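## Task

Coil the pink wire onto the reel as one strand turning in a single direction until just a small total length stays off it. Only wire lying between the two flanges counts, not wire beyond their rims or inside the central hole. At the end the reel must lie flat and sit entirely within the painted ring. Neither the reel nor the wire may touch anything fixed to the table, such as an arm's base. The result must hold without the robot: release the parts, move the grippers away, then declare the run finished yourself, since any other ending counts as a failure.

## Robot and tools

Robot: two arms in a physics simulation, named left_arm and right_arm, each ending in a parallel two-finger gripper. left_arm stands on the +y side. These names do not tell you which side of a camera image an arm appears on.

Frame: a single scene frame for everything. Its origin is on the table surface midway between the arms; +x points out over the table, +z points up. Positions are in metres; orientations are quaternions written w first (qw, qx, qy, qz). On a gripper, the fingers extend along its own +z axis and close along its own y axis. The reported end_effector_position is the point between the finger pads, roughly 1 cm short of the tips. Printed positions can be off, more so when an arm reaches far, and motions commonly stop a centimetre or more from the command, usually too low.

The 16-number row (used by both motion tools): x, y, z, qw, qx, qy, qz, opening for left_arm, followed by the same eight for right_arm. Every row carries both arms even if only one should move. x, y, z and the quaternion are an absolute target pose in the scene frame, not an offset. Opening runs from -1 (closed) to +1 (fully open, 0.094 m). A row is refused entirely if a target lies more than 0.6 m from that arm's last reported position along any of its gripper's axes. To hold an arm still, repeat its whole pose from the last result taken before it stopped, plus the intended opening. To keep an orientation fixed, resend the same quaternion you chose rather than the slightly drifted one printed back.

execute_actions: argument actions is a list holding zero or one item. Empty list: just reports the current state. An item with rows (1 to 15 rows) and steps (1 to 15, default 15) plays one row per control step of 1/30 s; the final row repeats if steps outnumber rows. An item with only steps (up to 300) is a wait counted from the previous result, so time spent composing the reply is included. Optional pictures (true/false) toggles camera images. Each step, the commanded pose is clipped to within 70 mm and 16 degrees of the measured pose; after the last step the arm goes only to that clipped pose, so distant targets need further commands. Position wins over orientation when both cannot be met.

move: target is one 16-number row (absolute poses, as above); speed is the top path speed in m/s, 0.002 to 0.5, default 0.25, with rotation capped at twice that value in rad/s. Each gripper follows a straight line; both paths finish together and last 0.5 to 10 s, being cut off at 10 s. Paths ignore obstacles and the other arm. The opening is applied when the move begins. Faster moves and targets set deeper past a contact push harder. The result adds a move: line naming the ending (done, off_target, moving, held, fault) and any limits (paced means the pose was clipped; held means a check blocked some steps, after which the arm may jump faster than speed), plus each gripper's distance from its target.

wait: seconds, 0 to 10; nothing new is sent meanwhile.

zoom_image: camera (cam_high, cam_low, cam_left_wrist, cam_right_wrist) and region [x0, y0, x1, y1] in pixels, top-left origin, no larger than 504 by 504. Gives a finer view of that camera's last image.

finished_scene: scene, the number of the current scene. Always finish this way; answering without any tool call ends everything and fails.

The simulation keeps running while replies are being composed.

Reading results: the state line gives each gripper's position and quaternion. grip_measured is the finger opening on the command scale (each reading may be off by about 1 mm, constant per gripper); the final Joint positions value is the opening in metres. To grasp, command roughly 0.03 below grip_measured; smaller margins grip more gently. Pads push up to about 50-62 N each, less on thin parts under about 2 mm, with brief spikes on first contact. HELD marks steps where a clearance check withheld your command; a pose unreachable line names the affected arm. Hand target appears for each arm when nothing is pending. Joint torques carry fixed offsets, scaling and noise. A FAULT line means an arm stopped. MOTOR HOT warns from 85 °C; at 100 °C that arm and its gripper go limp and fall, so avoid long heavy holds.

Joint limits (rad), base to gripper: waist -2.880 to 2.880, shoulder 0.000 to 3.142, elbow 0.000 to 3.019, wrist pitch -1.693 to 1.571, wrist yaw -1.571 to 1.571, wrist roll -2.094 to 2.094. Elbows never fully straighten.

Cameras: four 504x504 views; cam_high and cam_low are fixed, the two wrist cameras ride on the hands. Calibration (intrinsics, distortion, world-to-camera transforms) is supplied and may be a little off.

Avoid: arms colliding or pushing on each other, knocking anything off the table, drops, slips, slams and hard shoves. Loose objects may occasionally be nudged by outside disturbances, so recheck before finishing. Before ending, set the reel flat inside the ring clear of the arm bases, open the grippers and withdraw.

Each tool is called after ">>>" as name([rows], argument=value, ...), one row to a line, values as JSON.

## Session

>>> execute_actions(actions=[])

Scene clock: 0.00 s of 8300.00 s.
left_arm: end_effector_position=(+0.5577, +0.1829, +0.2230) grip_measured=+1.000 end_effector_quat_wxyz=(+0.673, +0.705, +0.143, +0.170) | right_arm: end_effector_position=(+0.8887, -0.4939, +0.1567) grip_measured=+1.000 end_effector_quat_wxyz=(+0.696, +0.275, +0.604, +0.275)
Joint positions: left_arm=[0.157 1.646 0.867 0.702 1.083 1.685 0.094] | right_arm=[-0.31   2.276  1.571  0.825 -0.124  0.818  0.094]
Joint velocities: left_arm=[ 0.005 -0.005 -0.017 -0.002  0.007  0.066  0.   ] | right_arm=[-0.005 -0.024 -0.002 -0.012 -0.037  0.007  0.   ]
Joint torques (N m, as the arm reports them, + toward a larger angle): no reading
Motor temperatures (°C, as the motors report them): left_arm=[19 21 26 20 21 20] | right_arm=[19 21 24 20 21 22]
Hand target (left_arm): +0.563, +0.183, +0.230; +0.675, +0.703, +0.137, +0.176
Hand target (right_arm): +0.893, -0.495, +0.168; +0.703, +0.270, +0.596, +0.277
camera_calibration (this result's frames):
cam_left_wrist: T_world_to_cam=[[0.0240383, 0.050664, -0.998426, 0.198805], [0.481082, 0.874887, 0.0559778, -0.433754], [0.876346, -0.481671, -0.00334274, -0.276162], [0, 0, 0, 1]] pos_world=[0.445906, 0.236394, 0.221849]
cam_right_wrist: T_world_to_cam=[[0.038988, -0.700307, -0.712777, -0.270889], [-0.483411, 0.611071, -0.626822, 0.831625], [0.874525, 0.369003, -0.314712, -0.419717], [0, 0, 0, 1]] pos_world=[0.779631, -0.54301, 0.196108]

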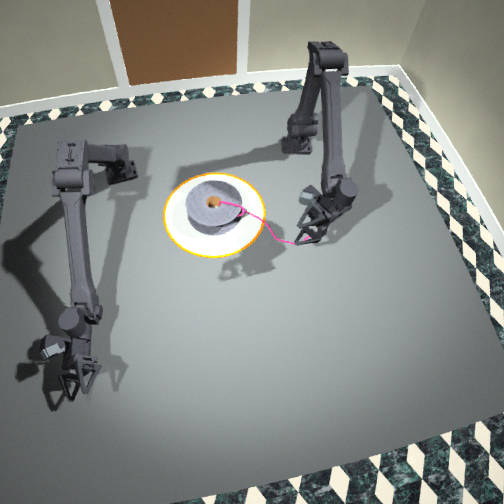

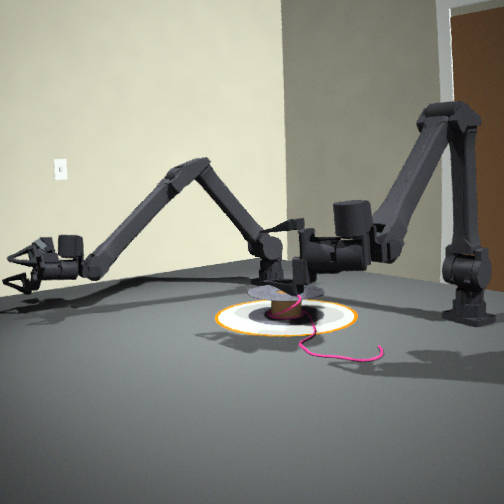

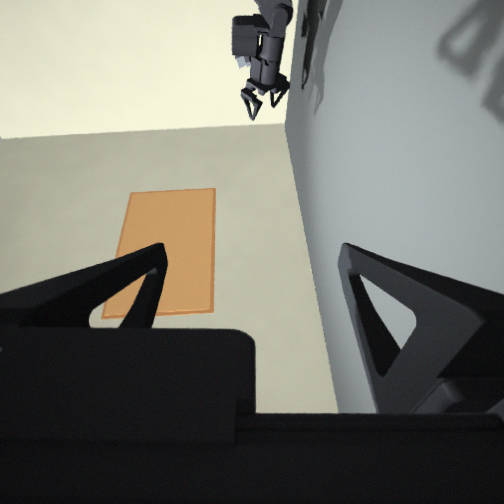

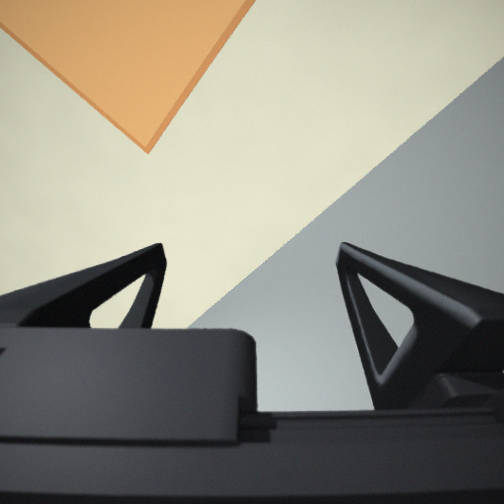

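>>> move(target=[0.30,0.32,0.28,0,0.5,0.866,0,1, 0.45,-0.3,0.25,0,0,1,0,1])

>>> zoom_image(camera="cam_low", region=[200, 270, 400, 380])

>>> zoom_image(camera="cam_high", region=[150, 150, 350, 280])

Scene clock: 7.83 s of 8300.00 s.
left_arm: end_effector_position=(+0.2875, +0.3197, +0.2585) grip_measured=+1.000 end_effector_quat_wxyz=(-0.006, +0.500, +0.866, -0.004) | right_arm: end_effector_position=(+0.4378, -0.3010, +0.2209) grip_measured=+1.000 end_effector_quat_wxyz=(-0.031, +0.007, +0.999, +0.007)
Joint positions: left_arm=[ 0.064  1.049  1.079 -1.615  0.003  0.916  0.094] | right_arm=[ 0.02   1.424  1.296 -1.502 -0.023  0.166  0.094]
Joint velocities: left_arm=[-0.015 -0.005  0.012 -0.012 -0.037 -0.022  0.   ] | right_arm=[ 0.015 -0.005  0.007 -0.002  0.007 -0.037  0.   ]
Joint torques (N m, as the arm reports them, + toward a larger angle): left_arm=[ 1.86 -5.   13.97 -0.83 -0.13 -0.27] | right_arm=[  0.8  -14.78  14.43  -0.52   0.14   0.  ]
Motor temperatures (°C, as the motors report them): left_arm=[19 22 28 20 21 20] | right_arm=[19 22 27 20 21 22]
Hand target (left_arm): +0.298, +0.321, +0.277; +0.007, +0.490, +0.872, +0.003
Hand target (right_arm): +0.448, -0.296, +0.249; +0.000, -0.001, +1.000, +0.010
Off the commanded pose (left_arm): 0.025 m, 1 deg.
Off the commanded pose (right_arm): 0.032 m, 4 deg.
After step 90, 0.07 s passed at rest.
move: off_target (left_arm, right_arm)
camera_calibration (this result's frames):
cam_left_wrist: T_world_to_cam=[[-0.86403, -0.50328, 0.0126848, 0.404866], [-0.40123, 0.703612, 0.586467, -0.25416], [-0.304083, 0.501636, -0.809874, 0.260158], [0, 0, 0, 1]] pos_world=[0.326949, 0.252087, 0.354616]
cam_right_wrist: T_world_to_cam=[[-0.00865167, -0.999961, -0.00179353, -0.298839], [-0.773536, 0.00555599, 0.633728, 0.20233], [-0.633693, 0.00687016, -0.773554, 0.576272], [0, 0, 0, 1]] pos_world=[0.519104, -0.303911, 0.317019]

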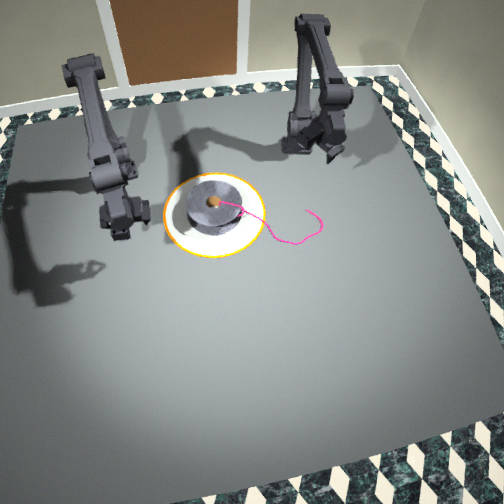

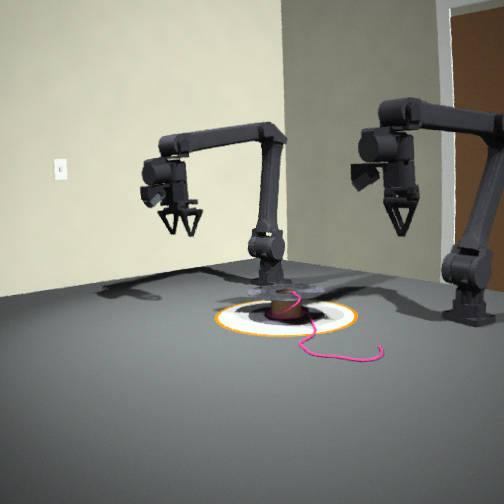

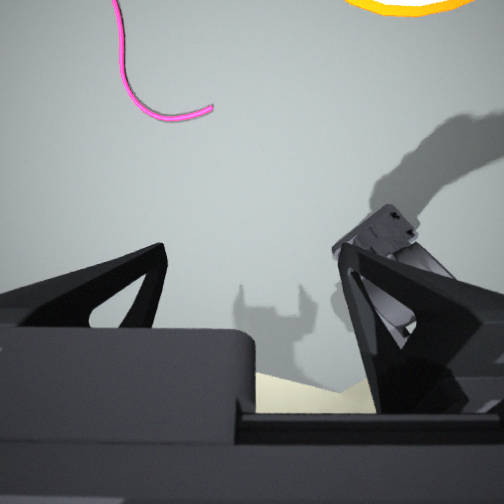

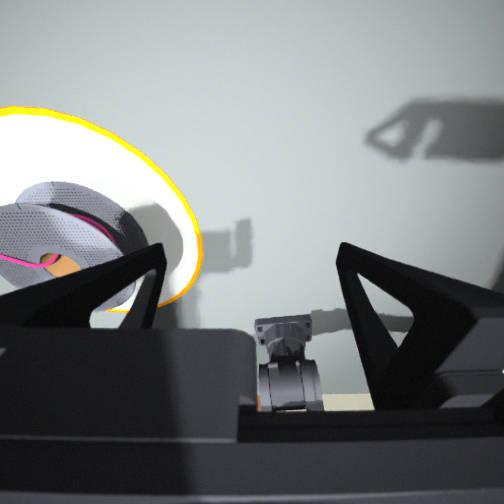

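Region (200, 270, 400, 380) of cam_low's 504x504 image, scaled by 2.520, with more detail than that image has; it fills the top 277 rows of this view, and the rest is white.

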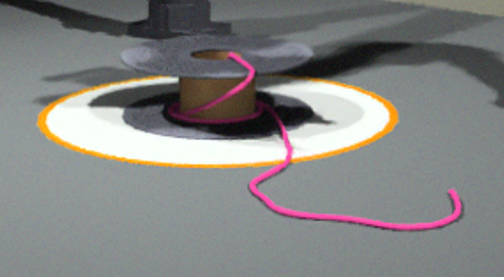

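Region (150, 150, 350, 280) of cam_high's 504x504 image, scaled by 2.520, with more detail than that image has; it fills the top 328 rows of this view, and the rest is white.

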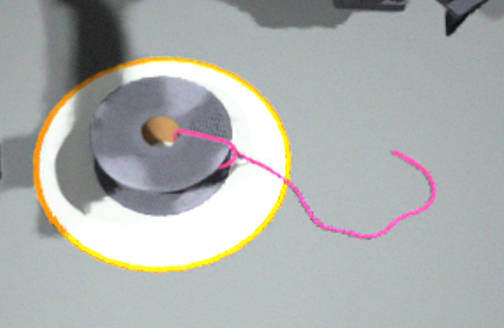

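>>> move(target=[0.42,0.16,0.12,0,-0.38,0.925,0,-0.4, 0.30,-0.035,0.14,0,0.5,0.866,0,-1], speed=0.2)

Scene clock: 19.57 s of 8300.00 s.
left_arm: end_effector_position=(+0.4009, +0.1730, +0.1100) grip_measured=-0.397 end_effector_quat_wxyz=(-0.021, -0.377, +0.926, +0.016) | right_arm: end_effector_position=(+0.2995, -0.0462, +0.1399) grip_measured=-0.996 end_effector_quat_wxyz=(-0.004, +0.499, +0.866, -0.010)
Joint positions: left_arm=[-0.248  1.562  1.146 -1.208  0.009 -1.215  0.028] | right_arm=[ 0.763  1.476  1.134 -1.25  -0.005  1.943  0.   ]
Joint velocities: left_arm=[-0.005 -0.005 -0.012 -0.012  0.007 -0.081 -0.001] | right_arm=[ 0.005  0.024 -0.022 -0.012  0.037  0.007 -0.   ]
Joint torques (N m, as the arm reports them, + toward a larger angle): left_arm=[  0.38 -13.18  12.5    0.53  -0.19  -0.28] | right_arm=[  0.69 -11.89  10.76   0.39   0.22   0.16]
Motor temperatures (°C, as the motors report them): left_arm=[19 22 31 20 21 20] | right_arm=[19 22 29 20 21 22]
Hand target (left_arm): +0.421, +0.158, +0.122; -0.003, -0.380, +0.925, -0.002
Hand target (right_arm): +0.303, -0.035, +0.140; -0.002, +0.500, +0.866, -0.003
Off the commanded pose (left_arm): 0.025 m, 3 deg.
Off the commanded pose (right_arm): 0.011 m, 1 deg.
After step 90, 3.63 s passed at rest.
move: off_target (left_arm, right_arm)
camera_calibration (this result's frames):
cam_left_wrist: T_world_to_cam=[[0.699262, -0.713324, -0.0469175, -0.152912], [-0.549633, -0.578443, 0.60275, 0.261101], [-0.457095, -0.395693, -0.796549, 0.463102], [0, 0, 0, 1]] pos_world=[0.462116, 0.225203, 0.204331]
cam_right_wrist: T_world_to_cam=[[-0.862646, -0.504707, 0.0333437, 0.228351], [-0.393934, 0.711736, 0.581591, 0.0715472], [-0.317265, 0.488572, -0.812798, 0.357163], [0, 0, 0, 1]] pos_world=[0.338486, -0.110172, 0.241076]

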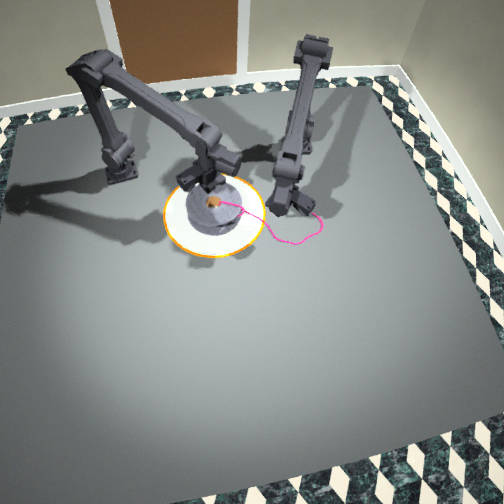

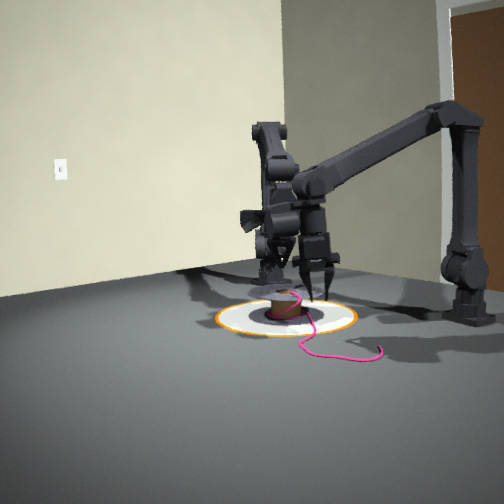

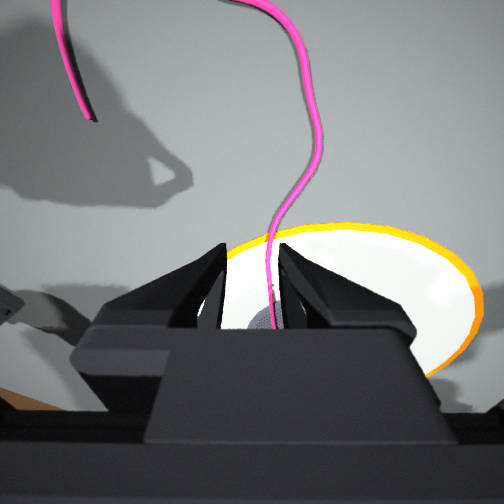

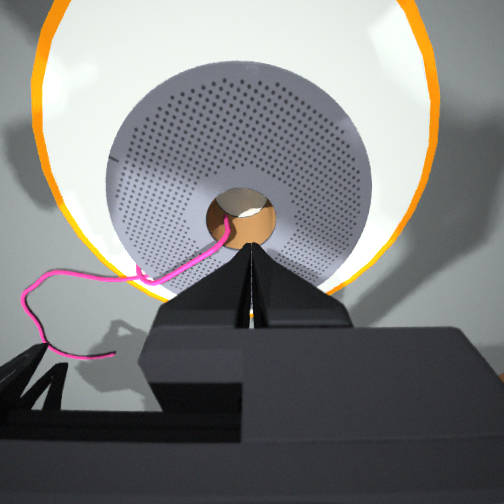

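>>> move(target=[0.366,0.122,0.03,0,-0.38,0.925,0,-0.4, 0.293,-0.024,0.09,0,0.5,0.866,0,-1], speed=0.06)

Scene clock: 28.23 s of 8300.00 s.
left_arm: end_effector_position=(+0.3703, +0.1224, +0.0394) grip_measured=-0.397 end_effector_quat_wxyz=(-0.001, -0.376, +0.927, -0.006) | right_arm: end_effector_position=(+0.2992, -0.0260, +0.1018) grip_measured=-0.996 end_effector_quat_wxyz=(-0.000, +0.502, +0.865, +0.009)
Joint positions: left_arm=[-0.389  1.617  1.001 -0.947  0.008 -1.355  0.028] | right_arm=[ 0.794  1.531  1.088 -1.11  -0.002  1.98   0.   ]
Joint velocities: left_arm=[-0.005  0.005 -0.022 -0.012 -0.007 -0.051 -0.001] | right_arm=[-0.005 -0.015 -0.012 -0.002  0.007 -0.007  0.001]
Joint torques (N m, as the arm reports them, + toward a larger angle): left_arm=[  0.64 -12.85   6.28   0.76  -0.27  -0.27] | right_arm=[  1.3  -12.48   7.56   0.53   0.22   0.17]
Motor temperatures (°C, as the motors report them): left_arm=[19 22 32 20 21 20] | right_arm=[19 22 29 20 21 22]
Hand target (left_arm): +0.367, +0.121, +0.030; -0.002, -0.380, +0.925, -0.001
Hand target (right_arm): +0.293, -0.024, +0.090; +0.000, +0.500, +0.866, -0.000
Off the commanded pose (left_arm): 0.010 m, 1 deg.
Off the commanded pose (right_arm): 0.014 m, 1 deg.
After step 90, 3.63 s passed at rest.
move: off_target (right_arm)
camera_calibration (this result's frames):
cam_left_wrist: T_world_to_cam=[[0.699458, -0.714606, 0.00986263, -0.173043], [-0.582967, -0.562518, 0.586279, 0.268661], [-0.413411, -0.415827, -0.810049, 0.359641], [0, 0, 0, 1]] pos_world=[0.426336, 0.177018, 0.135524]
cam_right_wrist: T_world_to_cam=[[-0.866097, -0.499862, -0.00359909, 0.244471], [-0.404824, 0.697167, 0.591673, 0.0810508], [-0.293246, 0.513903, -0.80617, 0.309112], [0, 0, 0, 1]] pos_world=[0.335193, -0.0931577, 0.202121]

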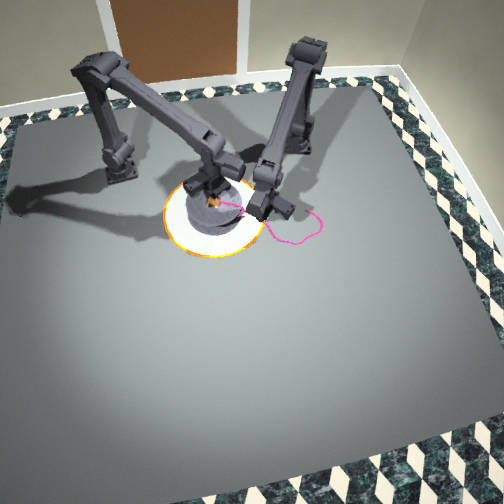

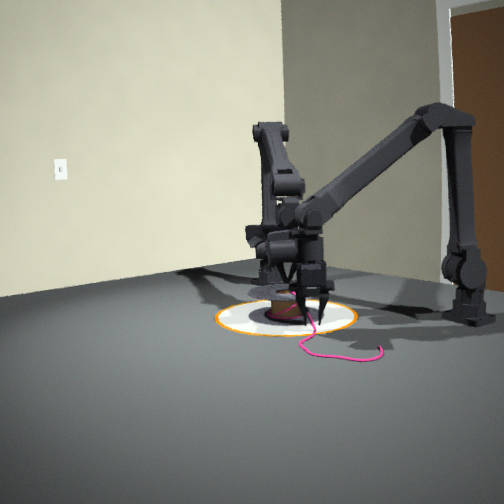

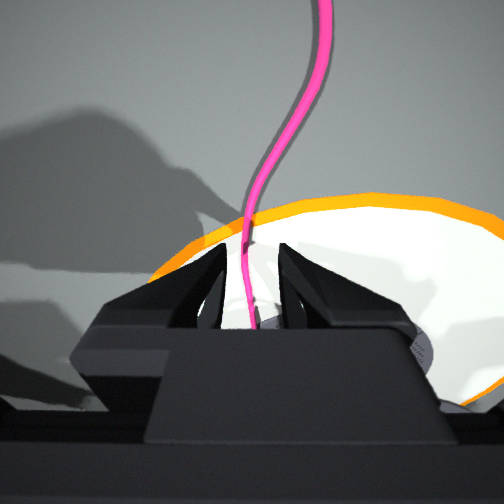

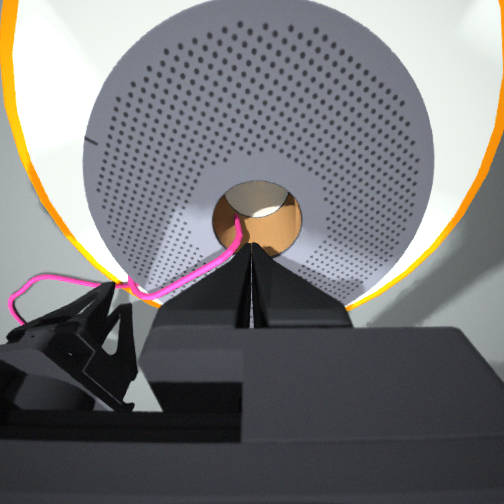

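>>> move(target=[0.364,0.124,0.008,0,-0.38,0.925,0,-0.5, 0.291,-0.028,0.045,0,0.5,0.866,0,-1], speed=0.03)

>>> move(target=[0.364,0.124,0.008,0,-0.38,0.925,0,-0.8, 0.291,-0.028,0.045,0,0.5,0.866,0,0.2], speed=0.03)

Scene clock: 35.07 s of 8300.00 s.
left_arm: end_effector_position=(+0.3691, +0.1240, +0.0192) grip_measured=-0.497 end_effector_quat_wxyz=(+0.002, -0.377, +0.926, -0.007) | right_arm: end_effector_position=(+0.2972, -0.0288, +0.0563) grip_measured=-0.996 end_effector_quat_wxyz=(-0.000, +0.502, +0.865, +0.008)
Joint positions: left_arm=[-0.389  1.644  0.97  -0.883  0.004 -1.357  0.024] | right_arm=[ 0.794  1.584  1.015 -0.985 -0.002  1.98   0.   ]
Joint velocities: left_arm=[ 0.005  0.005  0.022  0.007 -0.007  0.11   0.   ] | right_arm=[-0.015 -0.005 -0.002  0.002 -0.095 -0.007 -0.   ]
Joint torques (N m, as the arm reports them, + toward a larger angle): left_arm=[  0.69 -12.8    5.79   0.78  -0.29  -0.27] | right_arm=[  1.24 -12.87   7.02   0.35   0.21   0.14]
Motor temperatures (°C, as the motors report them): left_arm=[19 22 30 20 21 20] | right_arm=[19 22 29 20 21 22]
Hand target (left_arm): +0.364, +0.124, +0.008; -0.000, -0.380, +0.925, +0.000
Hand target (right_arm): +0.291, -0.028, +0.045; -0.000, +0.500, +0.866, -0.000
Off the commanded pose (left_arm): 0.012 m, 1 deg.
Off the commanded pose (right_arm): 0.013 m, 1 deg.
After step 90, 1.63 s passed at rest.
move: off_target (left_arm, right_arm)
camera_calibration (this result's frames):
cam_left_wrist: T_world_to_cam=[[0.700771, -0.713241, 0.0143553, -0.171643], [-0.585568, -0.563604, 0.582633, 0.281773], [-0.407467, -0.416698, -0.812609, 0.341412], [0, 0, 0, 1]] pos_world=[0.424393, 0.178651, 0.115729]
cam_right_wrist: T_world_to_cam=[[-0.86629, -0.499534, -0.00289459, 0.241157], [-0.404284, 0.69768, 0.591436, 0.108927], [-0.293423, 0.513525, -0.806347, 0.273303], [0, 0, 0, 1]] pos_world=[0.333143, -0.0958782, 0.156652]

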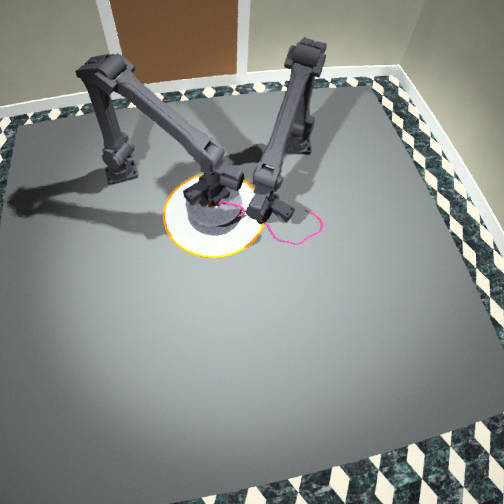

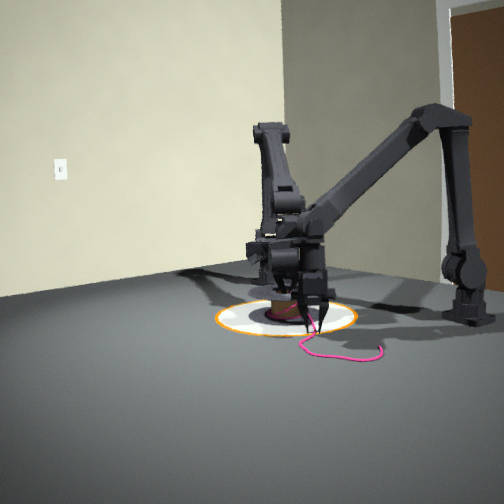

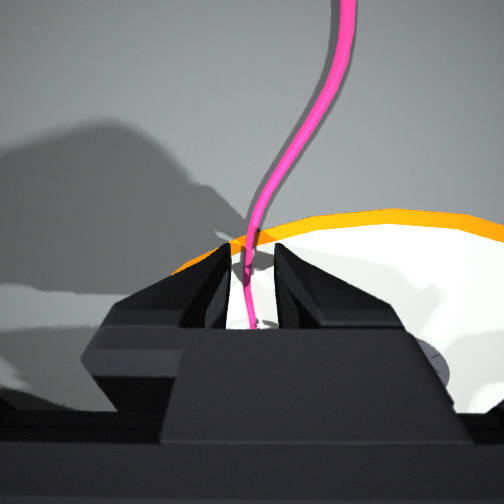

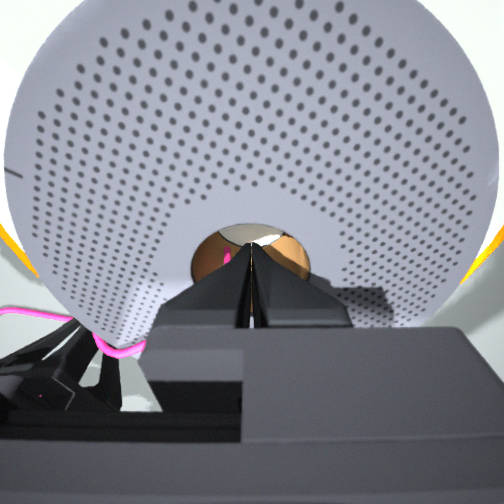

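Scene clock: 35.77 s of 8300.00 s.
left_arm: end_effector_position=(+0.3691, +0.1240, +0.0192) grip_measured=-0.797 end_effector_quat_wxyz=(+0.002, -0.377, +0.926, -0.007) | right_arm: end_effector_position=(+0.2994, -0.0264, +0.0627) grip_measured=-0.235 end_effector_quat_wxyz=(+0.002, +0.502, +0.865, +0.018)
Joint positions: left_arm=[-0.389  1.644  0.97  -0.883  0.004 -1.357  0.01 ] | right_arm=[ 0.794  1.571  1.018 -0.981 -0.     1.98   0.036]
Joint velocities: left_arm=[-0.005 -0.005  0.002 -0.002 -0.037 -0.022  0.   ] | right_arm=[-0.024 -0.015 -0.012  0.007  0.007  0.037 -0.   ]
Joint torques (N m, as the arm reports them, + toward a larger angle): left_arm=[  0.7  -12.84   5.72   0.76  -0.29  -0.27] | right_arm=[  1.19 -11.54   6.7    0.42   0.14   0.15]
Motor temperatures (°C, as the motors report them): left_arm=[19 22 30 20 21 20] | right_arm=[19 22 29 20 21 22]
Hand target (left_arm): +0.364, +0.124, +0.008; +0.000, -0.380, +0.925, +0.000
Hand target (right_arm): +0.291, -0.029, +0.046; +0.000, +0.500, +0.866, -0.000
Off the commanded pose (left_arm): 0.012 m, 1 deg.
Off the commanded pose (right_arm): 0.020 m, 2 deg.
move: off_target (left_arm, right_arm)
camera_calibration (this result's frames):
cam_left_wrist: T_world_to_cam=[[0.700772, -0.713242, 0.0142755, -0.171627], [-0.585687, -0.563792, 0.58233, 0.281898], [-0.407294, -0.416442, -0.812827, 0.341358], [0, 0, 0, 1]] pos_world=[0.424409, 0.178676, 0.115758]
cam_right_wrist: T_world_to_cam=[[-0.865953, -0.499624, -0.0223798, 0.245443], [-0.412791, 0.688755, 0.596004, 0.106443], [-0.282364, 0.52535, -0.80267, 0.27466], [0, 0, 0, 1]] pos_world=[0.334035, -0.0949767, 0.162513]

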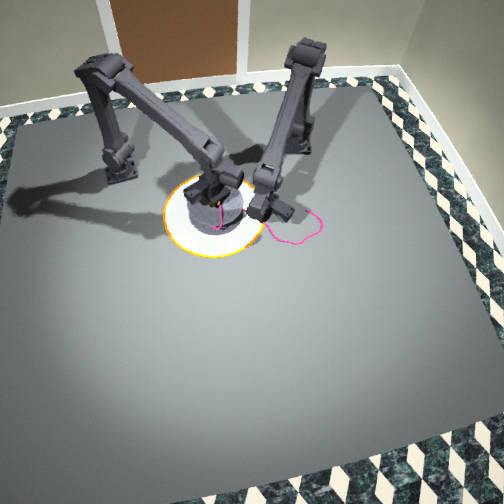

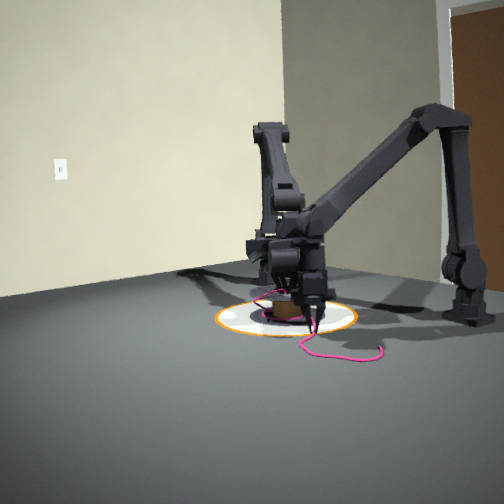

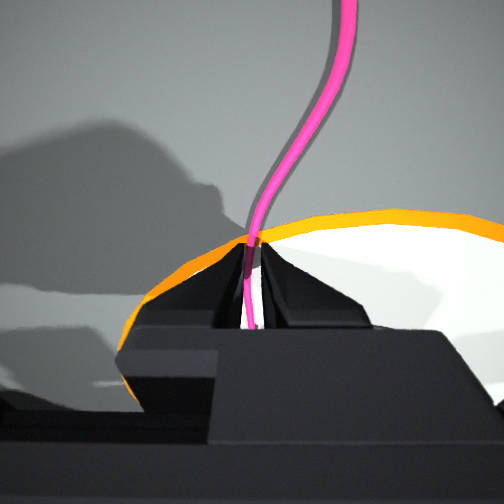

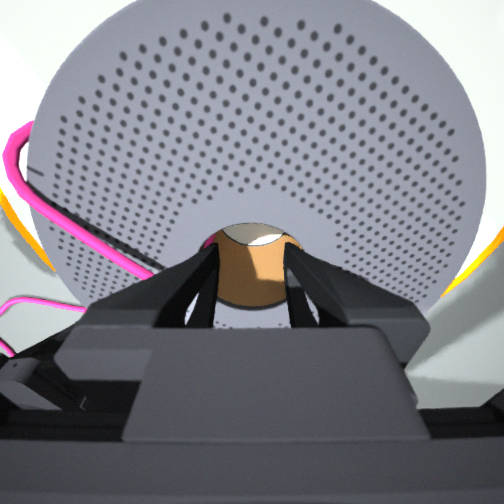

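>>> move(target=[0.364,0.124,0.008,0,-0.38,0.925,0,-0.8, 0.295,-0.028,0.056,0,-0.423,0.906,0,-0.2], speed=0.15)

Scene clock: 45.73 s of 8300.00 s.
left_arm: end_effector_position=(+0.3691, +0.1240, +0.0192) grip_measured=-0.797 end_effector_quat_wxyz=(+0.002, -0.377, +0.926, -0.007) | right_arm: end_effector_position=(+0.2967, -0.0251, +0.0627) grip_measured=-0.233 end_effector_quat_wxyz=(+0.011, -0.407, +0.913, +0.016)
Joint positions: left_arm=[-0.389  1.644  0.97  -0.883  0.004 -1.357  0.01 ] | right_arm=[ 0.794  1.571  1.018 -0.983 -0.018  0.091  0.036]
Joint velocities: left_arm=[-0.015 -0.005  0.002  0.012 -0.007 -0.037  0.   ] | right_arm=[-0.015  0.005  0.002 -0.007 -0.037  0.007  0.   ]
Joint torques (N m, as the arm reports them, + toward a larger angle): left_arm=[  0.74 -12.86   5.73   0.79  -0.28  -0.27] | right_arm=[  0.46 -12.59   8.7   -0.56   0.67  -0.25]
Motor temperatures (°C, as the motors report them): left_arm=[19 22 29 20 21 20] | right_arm=[19 22 28 20 22 22]
Hand target (left_arm): +0.364, +0.124, +0.008; +0.000, -0.380, +0.925, +0.000
Hand target (right_arm): +0.295, -0.028, +0.056; +0.000, -0.423, +0.906, +0.001
Off the commanded pose (left_arm): 0.012 m, 1 deg.
Off the commanded pose (right_arm): 0.008 m, 3 deg.
After step 90, 0.10 s passed at rest.
move: off_target (left_arm, right_arm)
camera_calibration (this result's frames):
cam_left_wrist: T_world_to_cam=[[0.700772, -0.713242, 0.0142755, -0.171627], [-0.585687, -0.563792, 0.58233, 0.281898], [-0.407294, -0.416442, -0.812827, 0.341358], [0, 0, 0, 1]] pos_world=[0.424409, 0.178676, 0.115758]
cam_right_wrist: T_world_to_cam=[[0.745897, -0.665997, -0.00923128, -0.239455], [-0.548982, -0.622575, 0.557691, 0.114299], [-0.377168, -0.410912, -0.829997, 0.279542], [0, 0, 0, 1]] pos_world=[0.346791, 0.0265507, 0.166065]

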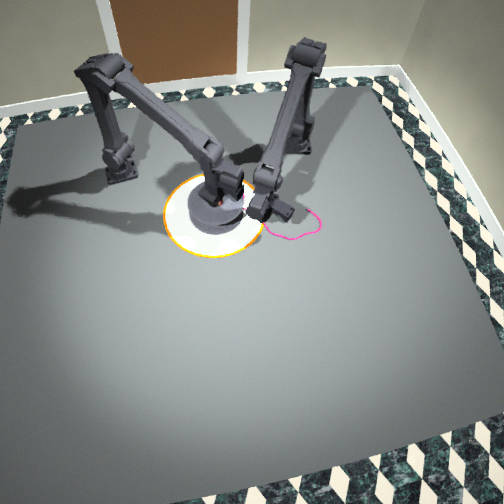

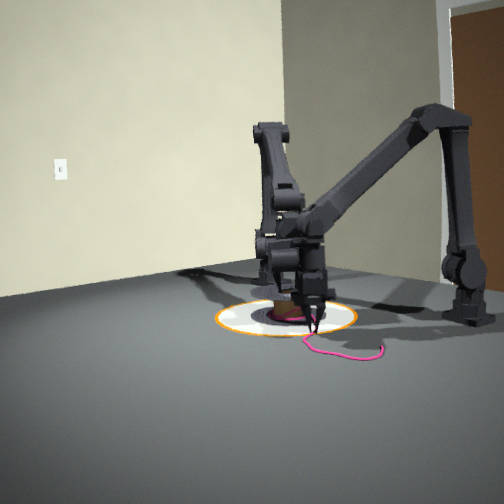

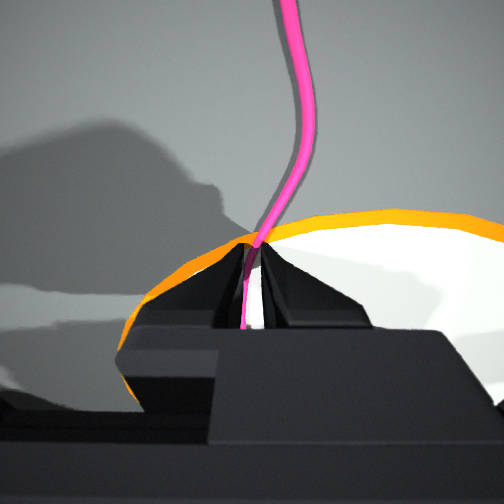

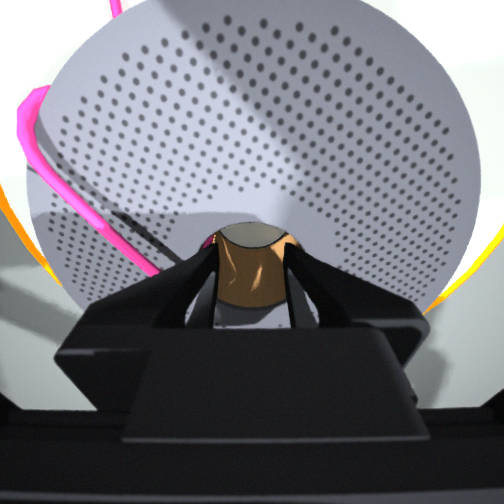

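>>> execute_actions(actions=[])

Scene clock: 56.37 s of 8300.00 s.
left_arm: end_effector_position=(+0.3691, +0.1240, +0.0192) grip_measured=-0.797 end_effector_quat_wxyz=(+0.002, -0.377, +0.926, -0.007) | right_arm: end_effector_position=(+0.2967, -0.0251, +0.0627) grip_measured=-0.233 end_effector_quat_wxyz=(+0.011, -0.408, +0.913, +0.016)
Joint positions: left_arm=[-0.389  1.644  0.97  -0.883  0.004 -1.357  0.01 ] | right_arm=[ 0.794  1.571  1.018 -0.983 -0.018  0.088  0.036]
Joint velocities: left_arm=[-0.005 -0.015  0.012 -0.002  0.007  0.037  0.   ] | right_arm=[-0.015  0.005 -0.002 -0.002 -0.037 -0.066 -0.001]
Joint torques (N m, as the arm reports them, + toward a larger angle): left_arm=[  0.74 -12.86   5.73   0.78  -0.28  -0.27] | right_arm=[  0.46 -12.56   8.7   -0.56   0.68  -0.25]
Motor temperatures (°C, as the motors report them): left_arm=[19 22 29 20 21 20] | right_arm=[19 22 29 20 22 22]
Hand target (left_arm): +0.364, +0.124, +0.008; +0.000, -0.380, +0.925, +0.000
Hand target (right_arm): +0.295, -0.028, +0.056; +0.000, -0.423, +0.906, +0.001
Off the commanded pose (left_arm): 0.012 m, 1 deg.
Off the commanded pose (right_arm): 0.008 m, 3 deg.
Steps of this call (steps 1 to 90: nothing new was sent; then 7.63 s passed at rest). Readings (end_effector_position):
1: left_arm (+0.3691, +0.1240, +0.0192) | right_arm (+0.2967, -0.0251, +0.0627)
2: left_arm (+0.3691, +0.1240, +0.0192) | right_arm (+0.2967, -0.0251, +0.0627)
4: left_arm (+0.3691, +0.1240, +0.0192) | right_arm (+0.2967, -0.0251, +0.0627)
8: left_arm (+0.3691, +0.1240, +0.0192) | right_arm (+0.2967, -0.0251, +0.0627)
90: the state above
camera_calibration (this result's frames):
cam_left_wrist: T_world_to_cam=[[0.700772, -0.713242, 0.0142755, -0.171627], [-0.585687, -0.563792, 0.58233, 0.281898], [-0.407294, -0.416442, -0.812827, 0.341358], [0, 0, 0, 1]] pos_world=[0.424409, 0.178676, 0.115758]
cam_right_wrist: T_world_to_cam=[[0.747926, -0.663719, -0.0091316, -0.240006], [-0.547146, -0.624235, 0.55764, 0.113716], [-0.375817, -0.412077, -0.830033, 0.279114], [0, 0, 0, 1]] pos_world=[0.346622, 0.0267053, 0.16607]

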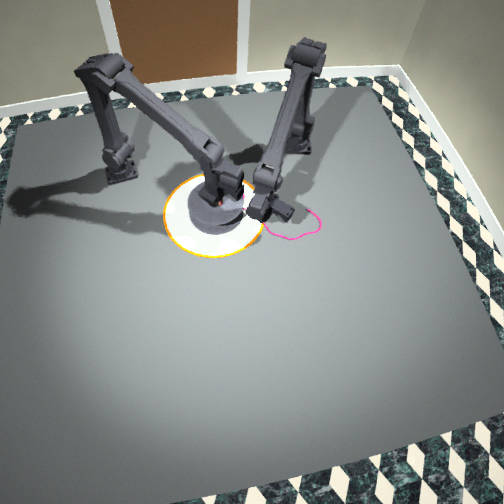

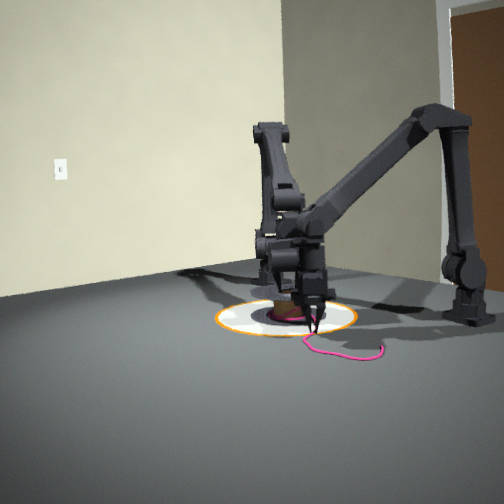

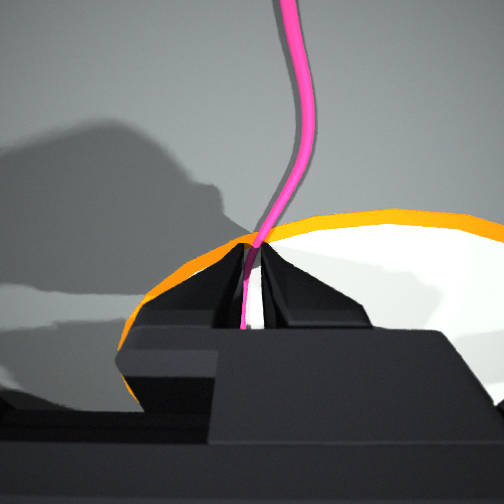

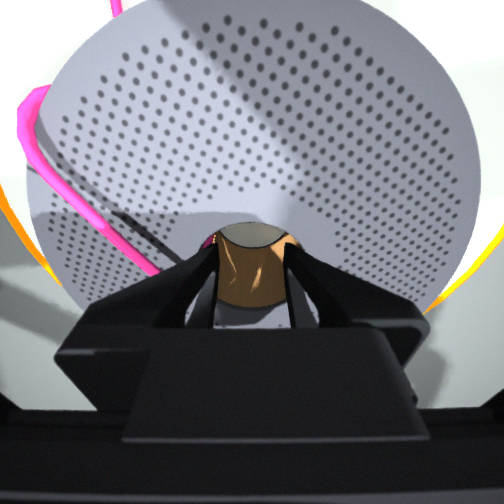

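>>> move(target=[0.364,0.124,0.008,0,-0.38,0.925,0,-0.8,0.295,-0.028,0.056,0,-0.985,0.174,0,-0.2], speed=0.2)

Scene clock: 66.13 s of 8300.00 s.
left_arm: end_effector_position=(+0.3691, +0.1240, +0.0192) grip_measured=-0.797 end_effector_quat_wxyz=(+0.002, -0.377, +0.926, -0.007) | right_arm: end_effector_position=(+0.2959, -0.0297, +0.0626) grip_measured=-0.223 end_effector_quat_wxyz=(-0.009, +0.982, -0.189, +0.002)
Joint positions: left_arm=[-0.389  1.644  0.97  -0.883  0.004 -1.357  0.01 ] | right_arm=[ 0.794  1.571  1.018 -1.    -0.005 -1.832  0.037]
Joint velocities: left_arm=[-0.005 -0.015  0.002 -0.007  0.022  0.007  0.001] | right_arm=[-0.005  0.015 -0.012 -0.007 -0.022  0.022 -0.   ]
Joint torques (N m, as the arm reports them, + toward a larger angle): left_arm=[  0.71 -12.86   5.73   0.78  -0.28  -0.27] | right_arm=[  0.51 -12.35   8.57  -0.07   0.13  -0.19]
Motor temperatures (°C, as the motors report them): left_arm=[19 22 28 20 21 20] | right_arm=[19 22 29 20 22 22]
Hand target (left_arm): +0.364, +0.124, +0.008; +0.000, -0.380, +0.925, +0.000
Hand target (right_arm): +0.295, -0.028, +0.056; +0.000, +0.985, -0.174, -0.000
Off the commanded pose (left_arm): 0.012 m, 1 deg.
Off the commanded pose (right_arm): 0.007 m, 2 deg.
After step 90, 1.37 s passed at rest.
move: off_target (left_arm)
camera_calibration (this result's frames):
cam_left_wrist: T_world_to_cam=[[0.700772, -0.713242, 0.0142755, -0.171627], [-0.585687, -0.563792, 0.58233, 0.281898], [-0.407294, -0.416442, -0.812827, 0.341358], [0, 0, 0, 1]] pos_world=[0.424409, 0.178676, 0.115758]
cam_right_wrist: T_world_to_cam=[[0.367864, 0.929426, 0.0290588, -0.0850626], [0.748363, -0.314459, 0.584011, -0.265316], [0.551932, -0.19309, -0.811226, 0.00761618], [0, 0, 0, 1]] pos_world=[0.22564, -0.00290096, 0.163598]

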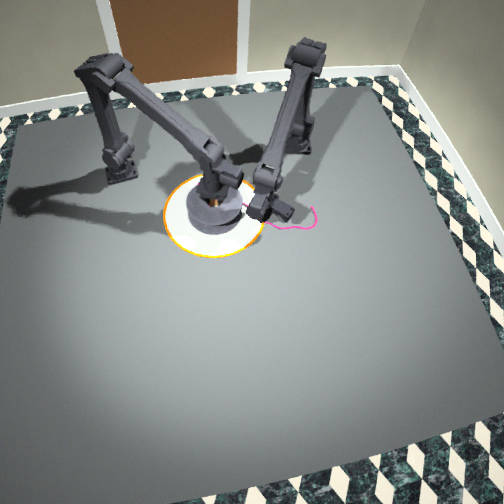

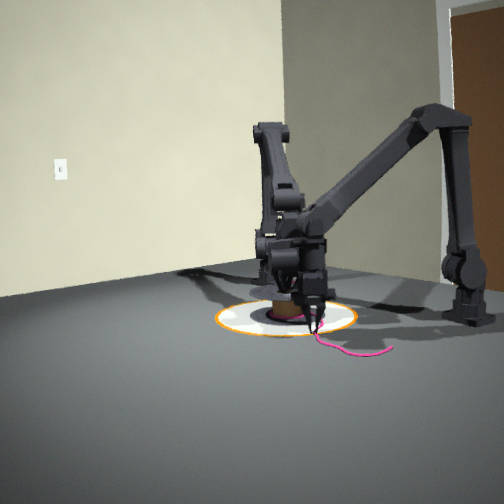

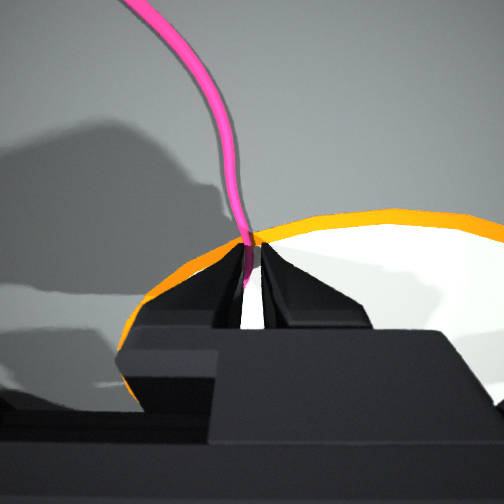

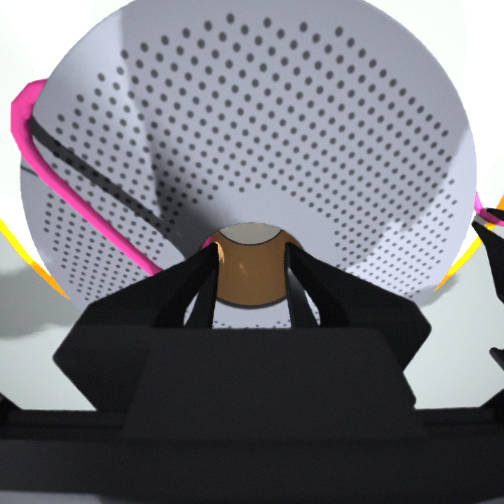

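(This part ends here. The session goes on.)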